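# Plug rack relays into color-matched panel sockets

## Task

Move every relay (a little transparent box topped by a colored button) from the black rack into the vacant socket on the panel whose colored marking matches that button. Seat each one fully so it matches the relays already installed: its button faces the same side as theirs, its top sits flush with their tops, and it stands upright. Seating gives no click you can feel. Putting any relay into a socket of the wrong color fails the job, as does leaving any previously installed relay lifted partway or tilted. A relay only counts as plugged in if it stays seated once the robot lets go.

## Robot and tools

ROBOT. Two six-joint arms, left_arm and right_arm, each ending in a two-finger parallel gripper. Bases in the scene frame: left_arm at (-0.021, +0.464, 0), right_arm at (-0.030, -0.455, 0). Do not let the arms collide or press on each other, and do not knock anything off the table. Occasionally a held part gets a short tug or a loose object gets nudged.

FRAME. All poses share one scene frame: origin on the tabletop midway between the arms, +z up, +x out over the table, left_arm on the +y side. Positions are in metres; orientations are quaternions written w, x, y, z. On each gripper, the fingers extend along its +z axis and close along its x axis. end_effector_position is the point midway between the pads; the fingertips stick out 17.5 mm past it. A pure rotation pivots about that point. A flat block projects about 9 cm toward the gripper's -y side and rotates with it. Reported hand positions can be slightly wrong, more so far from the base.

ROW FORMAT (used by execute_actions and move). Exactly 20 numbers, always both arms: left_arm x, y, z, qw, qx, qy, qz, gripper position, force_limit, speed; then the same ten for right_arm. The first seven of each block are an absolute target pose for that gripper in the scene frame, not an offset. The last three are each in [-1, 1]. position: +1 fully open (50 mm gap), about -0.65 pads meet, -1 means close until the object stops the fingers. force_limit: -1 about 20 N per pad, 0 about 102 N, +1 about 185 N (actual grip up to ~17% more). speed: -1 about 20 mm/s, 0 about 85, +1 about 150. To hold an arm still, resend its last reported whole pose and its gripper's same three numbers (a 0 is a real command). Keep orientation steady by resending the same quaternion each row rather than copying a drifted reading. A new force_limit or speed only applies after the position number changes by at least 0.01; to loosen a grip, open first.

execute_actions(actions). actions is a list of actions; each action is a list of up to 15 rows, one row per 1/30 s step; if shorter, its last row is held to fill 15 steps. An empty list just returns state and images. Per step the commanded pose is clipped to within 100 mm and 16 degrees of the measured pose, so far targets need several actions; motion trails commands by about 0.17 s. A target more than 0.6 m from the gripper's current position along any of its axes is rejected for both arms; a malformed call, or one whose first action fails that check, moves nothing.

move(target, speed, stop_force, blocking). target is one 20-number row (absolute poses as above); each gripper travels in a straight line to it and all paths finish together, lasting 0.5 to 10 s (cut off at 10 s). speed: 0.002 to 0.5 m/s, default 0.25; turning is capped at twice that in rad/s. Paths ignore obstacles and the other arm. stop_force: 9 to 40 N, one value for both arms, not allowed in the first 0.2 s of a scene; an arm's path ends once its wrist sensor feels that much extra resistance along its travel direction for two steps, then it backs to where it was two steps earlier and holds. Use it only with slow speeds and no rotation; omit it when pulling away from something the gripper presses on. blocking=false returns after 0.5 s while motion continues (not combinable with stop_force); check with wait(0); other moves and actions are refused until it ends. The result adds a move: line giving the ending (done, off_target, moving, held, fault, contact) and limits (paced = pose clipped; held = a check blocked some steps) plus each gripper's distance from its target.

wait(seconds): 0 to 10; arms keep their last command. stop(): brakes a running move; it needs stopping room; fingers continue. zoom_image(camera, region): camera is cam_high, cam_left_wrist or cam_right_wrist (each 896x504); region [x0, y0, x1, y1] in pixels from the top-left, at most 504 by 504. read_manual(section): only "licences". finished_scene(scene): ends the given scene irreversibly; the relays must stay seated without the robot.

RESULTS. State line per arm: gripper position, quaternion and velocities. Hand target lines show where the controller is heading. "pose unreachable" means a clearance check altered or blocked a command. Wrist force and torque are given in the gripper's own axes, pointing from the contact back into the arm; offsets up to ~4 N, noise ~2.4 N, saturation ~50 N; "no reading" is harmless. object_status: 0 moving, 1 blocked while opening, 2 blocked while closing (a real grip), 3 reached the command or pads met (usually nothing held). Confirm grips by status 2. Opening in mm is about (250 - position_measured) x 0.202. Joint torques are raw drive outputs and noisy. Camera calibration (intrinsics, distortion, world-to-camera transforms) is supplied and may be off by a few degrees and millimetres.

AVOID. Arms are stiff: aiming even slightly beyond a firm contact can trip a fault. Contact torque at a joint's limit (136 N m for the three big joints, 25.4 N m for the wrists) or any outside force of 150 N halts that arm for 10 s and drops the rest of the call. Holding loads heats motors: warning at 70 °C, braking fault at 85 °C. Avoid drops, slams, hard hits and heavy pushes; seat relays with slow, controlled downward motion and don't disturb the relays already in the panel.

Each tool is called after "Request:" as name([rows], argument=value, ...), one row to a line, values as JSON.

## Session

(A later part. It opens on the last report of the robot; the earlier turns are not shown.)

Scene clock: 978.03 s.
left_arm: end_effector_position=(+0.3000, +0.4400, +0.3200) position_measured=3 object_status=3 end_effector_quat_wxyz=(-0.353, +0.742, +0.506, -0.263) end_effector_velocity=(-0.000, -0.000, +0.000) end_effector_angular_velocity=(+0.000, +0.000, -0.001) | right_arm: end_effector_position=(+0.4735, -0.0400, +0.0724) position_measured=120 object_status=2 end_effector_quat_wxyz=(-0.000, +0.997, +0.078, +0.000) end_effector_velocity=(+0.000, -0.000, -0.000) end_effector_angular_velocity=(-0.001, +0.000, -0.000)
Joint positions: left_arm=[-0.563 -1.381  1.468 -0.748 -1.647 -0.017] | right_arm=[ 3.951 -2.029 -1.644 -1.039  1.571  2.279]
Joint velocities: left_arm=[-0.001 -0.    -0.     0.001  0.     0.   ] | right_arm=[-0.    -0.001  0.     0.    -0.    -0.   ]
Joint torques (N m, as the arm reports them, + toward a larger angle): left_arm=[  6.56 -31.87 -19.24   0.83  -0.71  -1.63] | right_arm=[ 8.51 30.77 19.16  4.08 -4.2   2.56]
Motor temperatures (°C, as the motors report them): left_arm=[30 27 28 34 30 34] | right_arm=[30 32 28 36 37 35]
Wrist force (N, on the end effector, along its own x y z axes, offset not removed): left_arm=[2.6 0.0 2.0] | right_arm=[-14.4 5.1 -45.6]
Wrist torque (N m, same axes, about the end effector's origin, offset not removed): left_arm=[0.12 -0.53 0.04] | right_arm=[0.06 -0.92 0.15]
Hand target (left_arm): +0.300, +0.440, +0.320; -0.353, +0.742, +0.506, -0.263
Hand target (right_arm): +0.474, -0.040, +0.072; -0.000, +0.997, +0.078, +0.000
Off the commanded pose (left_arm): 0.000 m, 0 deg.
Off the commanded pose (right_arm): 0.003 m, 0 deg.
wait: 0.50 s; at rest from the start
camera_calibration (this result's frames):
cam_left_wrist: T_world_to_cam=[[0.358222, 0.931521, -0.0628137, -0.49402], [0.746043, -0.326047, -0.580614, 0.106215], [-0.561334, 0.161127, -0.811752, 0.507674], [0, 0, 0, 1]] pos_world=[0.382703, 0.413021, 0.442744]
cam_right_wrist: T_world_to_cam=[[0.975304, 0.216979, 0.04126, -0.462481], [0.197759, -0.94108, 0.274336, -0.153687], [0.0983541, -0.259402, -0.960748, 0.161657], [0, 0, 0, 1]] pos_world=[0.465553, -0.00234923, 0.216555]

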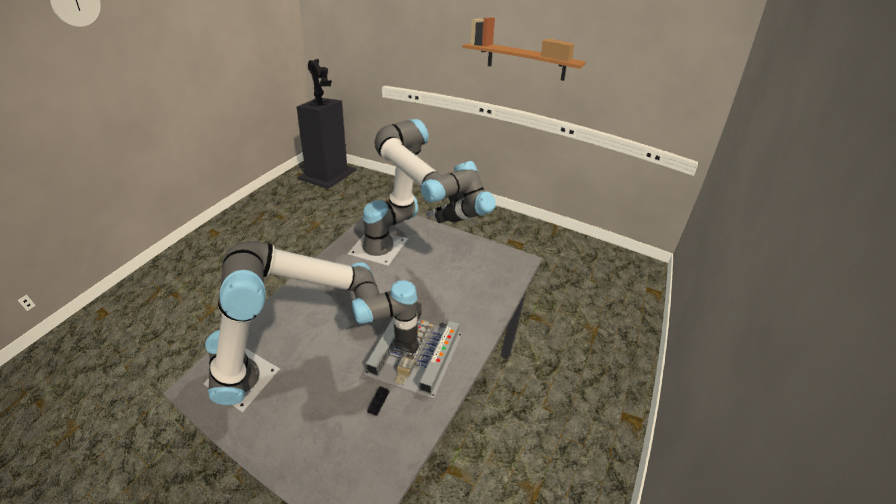

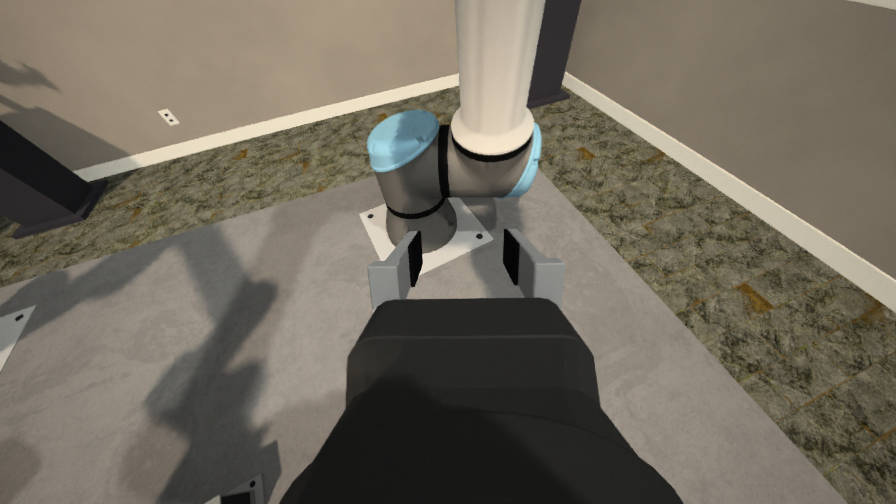

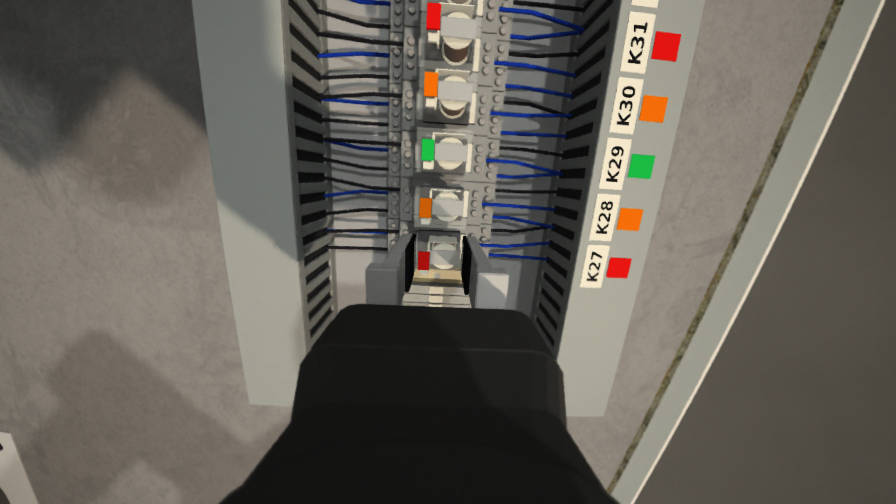

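Request:
move(target=[0.30,0.44,0.32,-0.353,0.742,0.506,-0.263,1,0,0, 0.4734,-0.0400,0.0733,0,0.99692,0.07846,0,-1,-0.4,-0.7], speed=0.005)

Request:
execute_actions([
  [[0.30,0.44,0.32,-0.353,0.742,0.506,-0.263,1,0,0, 0.4734,-0.0400,0.0733,0,0.99692,0.07846,0,1,-0.4,0]],
])

Request:
move(target=[0.30,0.44,0.32,-0.353,0.742,0.506,-0.263,1,0,0, 0.4734,-0.0400,0.115,0,0.99692,0.07846,0,1,-0.4,0], speed=0.12)

Scene clock: 984.20 s.
left_arm: end_effector_position=(+0.3000, +0.4400, +0.3200) position_measured=3 object_status=3 end_effector_quat_wxyz=(-0.353, +0.742, +0.506, -0.263) end_effector_velocity=(+0.000, -0.000, +0.000) end_effector_angular_velocity=(-0.000, -0.001, -0.001) | right_arm: end_effector_position=(+0.4734, -0.0401, +0.0731) position_measured=120 object_status=2 end_effector_quat_wxyz=(+0.000, +0.997, +0.078, -0.000) end_effector_velocity=(-0.000, +0.000, +0.001) end_effector_angular_velocity=(+0.001, +0.000, +0.000)
Joint positions: left_arm=[-0.563 -1.381  1.468 -0.748 -1.647 -0.017] | right_arm=[ 3.951 -2.028 -1.643 -1.042  1.571  2.279]
Joint velocities: left_arm=[-0.     0.    -0.001 -0.     0.001  0.   ] | right_arm=[ 0.     0.001  0.001 -0.001  0.     0.   ]
Joint torques (N m, as the arm reports them, + toward a larger angle): left_arm=[  4.61 -32.49 -18.65   0.82  -0.44  -1.56] | right_arm=[13.38 55.3  31.39  1.07 -2.79  2.38]
Motor temperatures (°C, as the motors report them): left_arm=[30 27 28 34 30 34] | right_arm=[30 32 28 36 37 35]
Wrist force (N, on the end effector, along its own x y z axes, offset not removed): left_arm=[1.6 -0.2 1.6] | right_arm=[-1.1 -4.1 -4.0]
Wrist torque (N m, same axes, about the end effector's origin, offset not removed): left_arm=[0.08 -0.46 0.10] | right_arm=[0.03 -0.11 0.11]
Hand target (left_arm): +0.300, +0.440, +0.320; -0.353, +0.742, +0.506, -0.263
Hand target (right_arm): +0.473, -0.040, +0.073; +0.000, +0.997, +0.078, +0.000
Off the commanded pose (left_arm): 0.000 m, 0 deg.
Off the commanded pose (right_arm): 0.000 m, 0 deg.
move: done
camera_calibration (this result's frames):
cam_left_wrist: T_world_to_cam=[[0.358222, 0.931521, -0.0628136, -0.49402], [0.746043, -0.326047, -0.580614, 0.106215], [-0.561335, 0.161127, -0.811752, 0.507674], [0, 0, 0, 1]] pos_world=[0.382704, 0.413021, 0.442744]
cam_right_wrist: T_world_to_cam=[[0.97532, 0.216966, 0.0409502, -0.462364], [0.197795, -0.940977, 0.274662, -0.153969], [0.0981256, -0.259783, -0.960668, 0.162399], [0, 0, 0, 1]] pos_world=[0.465471, -0.00237542, 0.217234]

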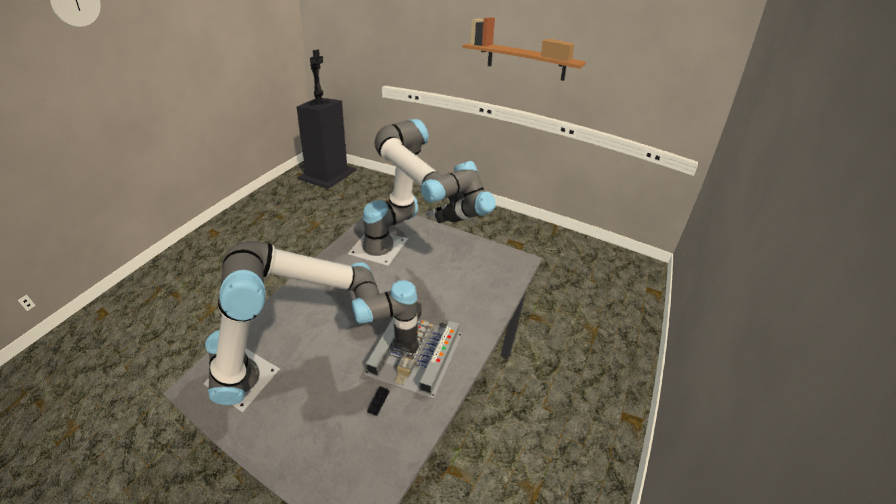

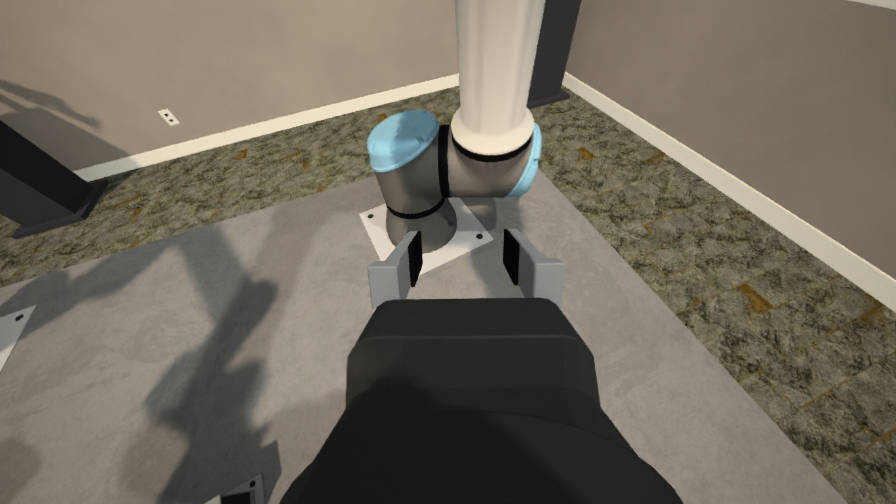

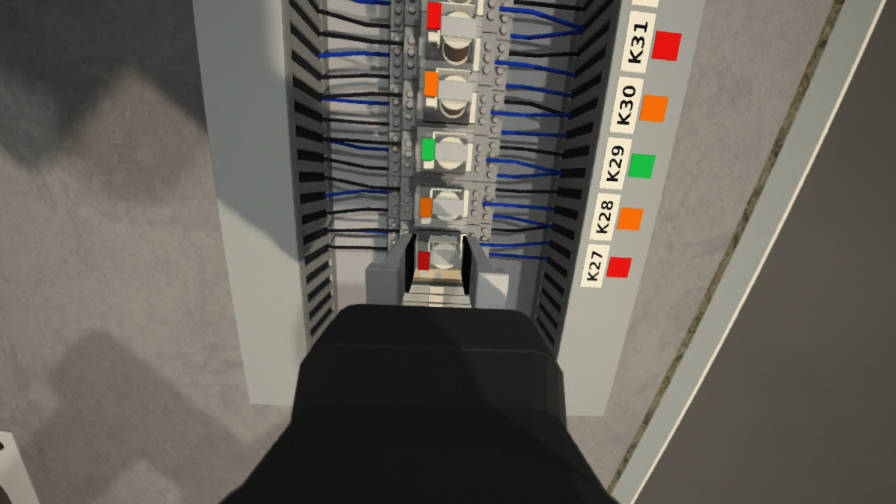

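Scene clock: 984.70 s.
left_arm: end_effector_position=(+0.3000, +0.4400, +0.3200) position_measured=3 object_status=3 end_effector_quat_wxyz=(-0.353, +0.742, +0.506, -0.263) end_effector_velocity=(-0.001, +0.000, -0.000) end_effector_angular_velocity=(+0.001, +0.003, +0.001) | right_arm: end_effector_position=(+0.4734, -0.0400, +0.0733) position_measured=3 object_status=0 end_effector_quat_wxyz=(+0.000, +0.997, +0.078, +0.000) end_effector_velocity=(-0.000, +0.000, -0.000) end_effector_angular_velocity=(+0.000, +0.001, +0.000)
Joint positions: left_arm=[-0.563 -1.381  1.468 -0.748 -1.647 -0.017] | right_arm=[ 3.951 -2.028 -1.643 -1.042  1.571  2.279]
Joint velocities: left_arm=[ 0.    -0.     0.003  0.001 -0.    -0.   ] | right_arm=[ 0.     0.    -0.    -0.001  0.001 -0.   ]
Joint torques (N m, as the arm reports them, + toward a larger angle): left_arm=[  6.43 -33.31 -18.36   0.83  -0.49  -1.69] | right_arm=[13.67 56.15 33.38  2.91  1.22  2.41]
Motor temperatures (°C, as the motors report them): left_arm=[30 27 28 34 30 34] | right_arm=[30 32 28 36 37 35]
Wrist force (N, on the end effector, along its own x y z axes, offset not removed): left_arm=[2.2 -1.1 1.3] | right_arm=[1.6 0.4 -1.1]
Wrist torque (N m, same axes, about the end effector's origin, offset not removed): left_arm=[-0.01 -0.48 0.11] | right_arm=[0.12 -0.36 0.01]
Hand target (left_arm): +0.300, +0.440, +0.320; -0.353, +0.742, +0.506, -0.263
Hand target (right_arm): +0.473, -0.040, +0.073; +0.000, +0.997, +0.078, -0.000
Off the commanded pose (left_arm): 0.000 m, 0 deg.
Off the commanded pose (right_arm): 0.000 m, 0 deg.
camera_calibration (this result's frames):
cam_left_wrist: T_world_to_cam=[[0.358223, 0.931521, -0.0628136, -0.49402], [0.746043, -0.326047, -0.580614, 0.106215], [-0.561334, 0.161127, -0.811752, 0.507674], [0, 0, 0, 1]] pos_world=[0.382703, 0.413021, 0.442744]
cam_right_wrist: T_world_to_cam=[[0.975312, 0.216963, 0.0411554, -0.462418], [0.19775, -0.94102, 0.274548, -0.153975], [0.0982949, -0.259631, -0.960692, 0.162514], [0, 0, 0, 1]] pos_world=[0.465476, -0.00237181, 0.21743]

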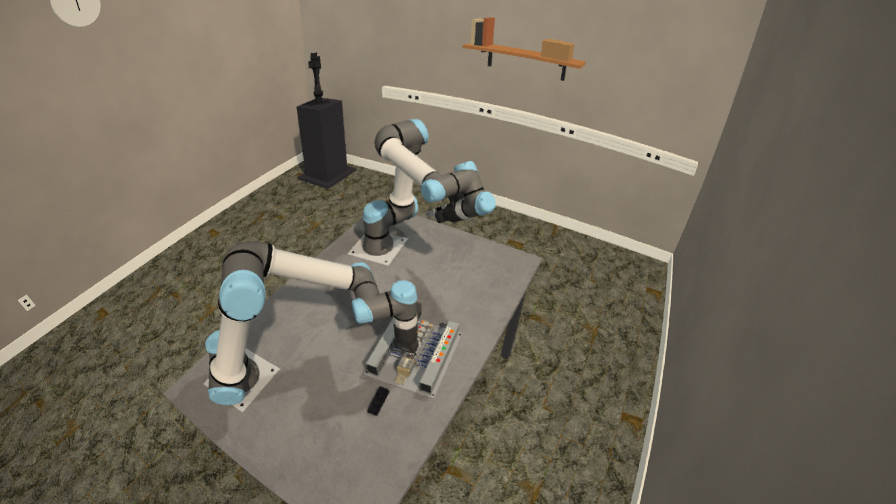

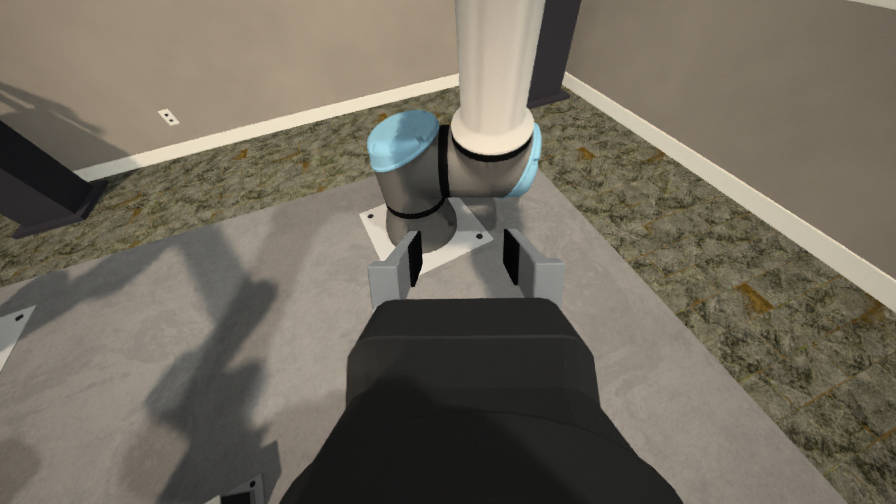

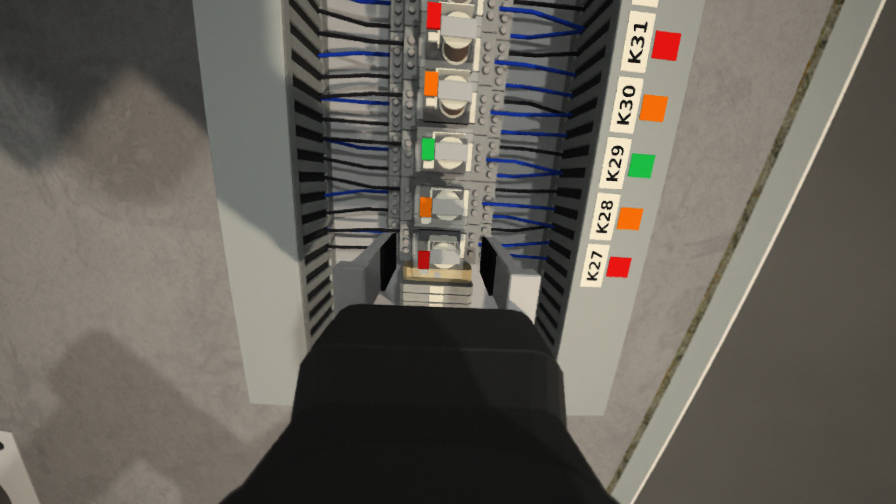

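Scene clock: 985.60 s.
left_arm: end_effector_position=(+0.3000, +0.4400, +0.3200) position_measured=3 object_status=3 end_effector_quat_wxyz=(-0.353, +0.742, +0.506, -0.263) end_effector_velocity=(+0.000, -0.000, +0.000) end_effector_angular_velocity=(+0.000, -0.000, -0.001) | right_arm: end_effector_position=(+0.4735, -0.0399, +0.1147) position_measured=3 object_status=3 end_effector_quat_wxyz=(-0.000, +0.997, +0.078, +0.000) end_effector_velocity=(-0.001, -0.001, +0.002) end_effector_angular_velocity=(-0.003, +0.003, +0.000)
Joint positions: left_arm=[-0.563 -1.381  1.468 -0.748 -1.647 -0.017] | right_arm=[ 3.951 -1.983 -1.592 -1.138  1.571  2.279]
Joint velocities: left_arm=[-0.001 -0.    -0.001  0.    -0.    -0.   ] | right_arm=[ 0.     0.002  0.004 -0.009  0.     0.   ]
Joint torques (N m, as the arm reports them, + toward a larger angle): left_arm=[  4.94 -33.14 -19.95   0.68  -0.69  -1.61] | right_arm=[13.78 57.58 32.79  1.77  1.38  1.72]
Motor temperatures (°C, as the motors report them): left_arm=[30 27 28 34 30 34] | right_arm=[30 32 28 36 37 35]
Wrist force (N, on the end effector, along its own x y z axes, offset not removed): left_arm=[2.4 -0.9 0.8] | right_arm=[2.8 0.8 0.4]
Wrist torque (N m, same axes, about the end effector's origin, offset not removed): left_arm=[0.00 -0.55 0.11] | right_arm=[0.16 -0.46 -0.02]
Hand target (left_arm): +0.300, +0.440, +0.320; -0.353, +0.742, +0.506, -0.263
Hand target (right_arm): +0.473, -0.040, +0.115; -0.000, +0.997, +0.078, +0.000
Off the commanded pose (left_arm): 0.000 m, 0 deg.
Off the commanded pose (right_arm): 0.000 m, 0 deg.
move: done
camera_calibration (this result's frames):
cam_left_wrist: T_world_to_cam=[[0.358222, 0.931521, -0.0628137, -0.49402], [0.746043, -0.326047, -0.580614, 0.106215], [-0.561334, 0.161127, -0.811752, 0.507674], [0, 0, 0, 1]] pos_world=[0.382704, 0.413021, 0.442744]
cam_right_wrist: T_world_to_cam=[[0.975313, 0.216957, 0.0411631, -0.464192], [0.197756, -0.941058, 0.274411, -0.165244], [0.0982724, -0.259497, -0.960731, 0.202329], [0, 0, 0, 1]] pos_world=[0.465527, -0.00229073, 0.258836]

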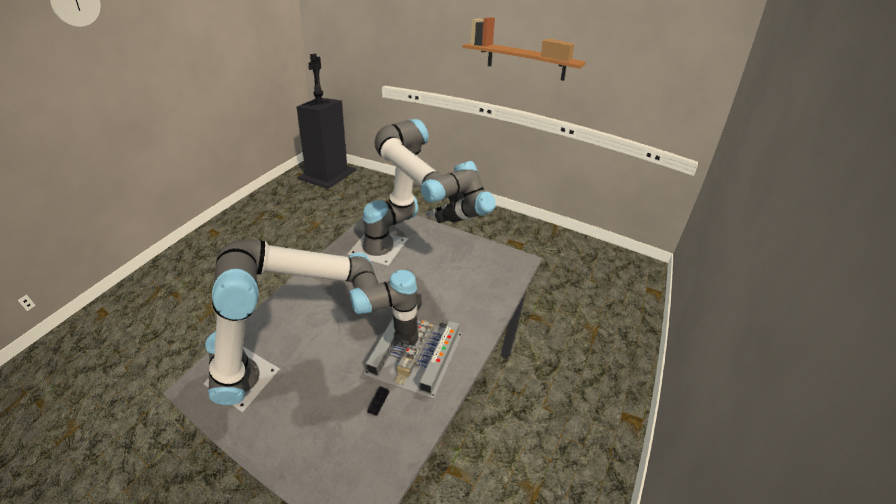

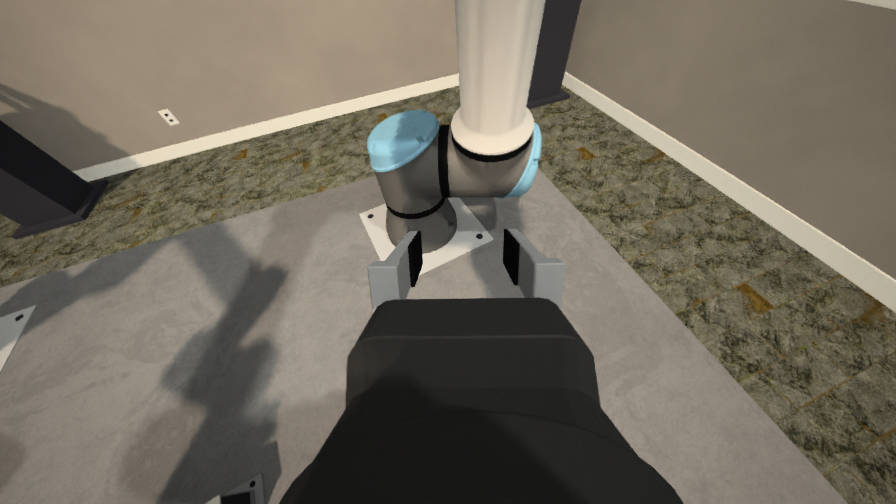

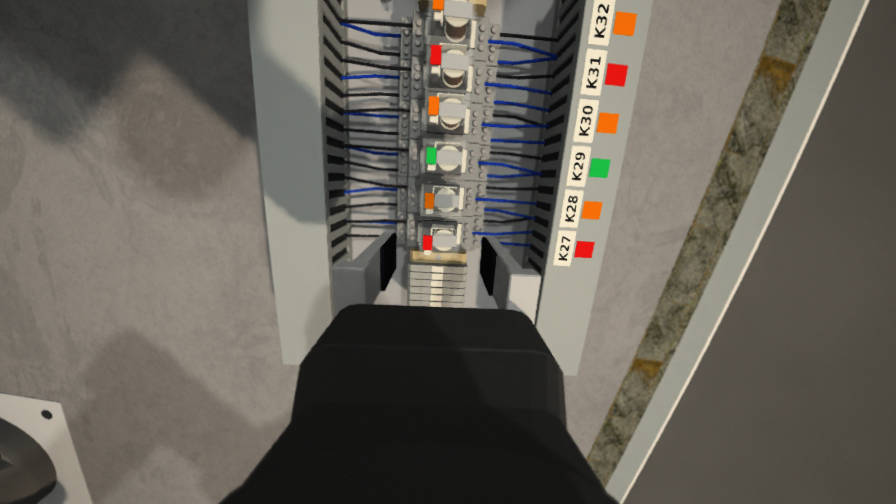

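Request:
zoom_image(camera="cam_right_wrist", region=[390,140,500,260])

Request:
zoom_image(camera="cam_right_wrist", region=[390,0,510,180])

Region (390, 140, 500, 260) of cam_right_wrist's 896x504 image, scaled by 4.200, with more detail than that image has; it fills the left 462 columns of this view, and the rest is white.

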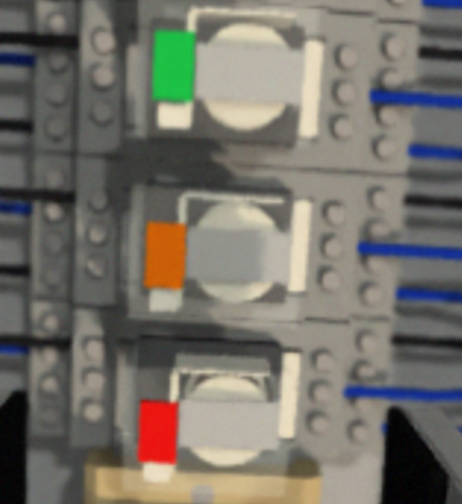

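Region (390, 0, 510, 180) of cam_right_wrist's 896x504 image, scaled by 2.800, with more detail than that image has.

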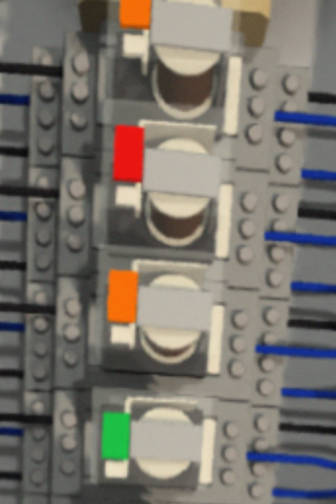

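Request:
zoom_image(camera="cam_high", region=[370,300,480,400])

Region (370, 300, 480, 400) of cam_high's 896x504 image, scaled by 4.582, with more detail than that image has; it fills the top 458 rows of this view, and the rest is white.

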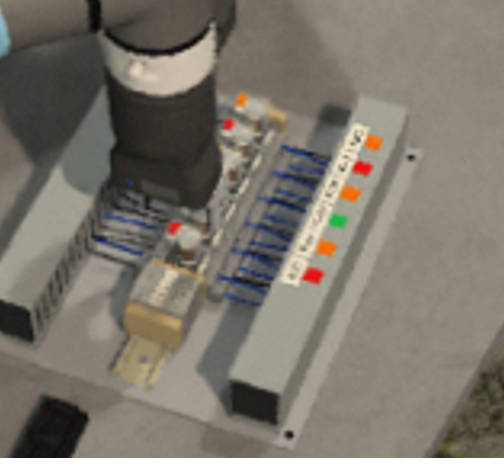

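Request:
finished_scene(scene=2)

The scene is finished: the task was done.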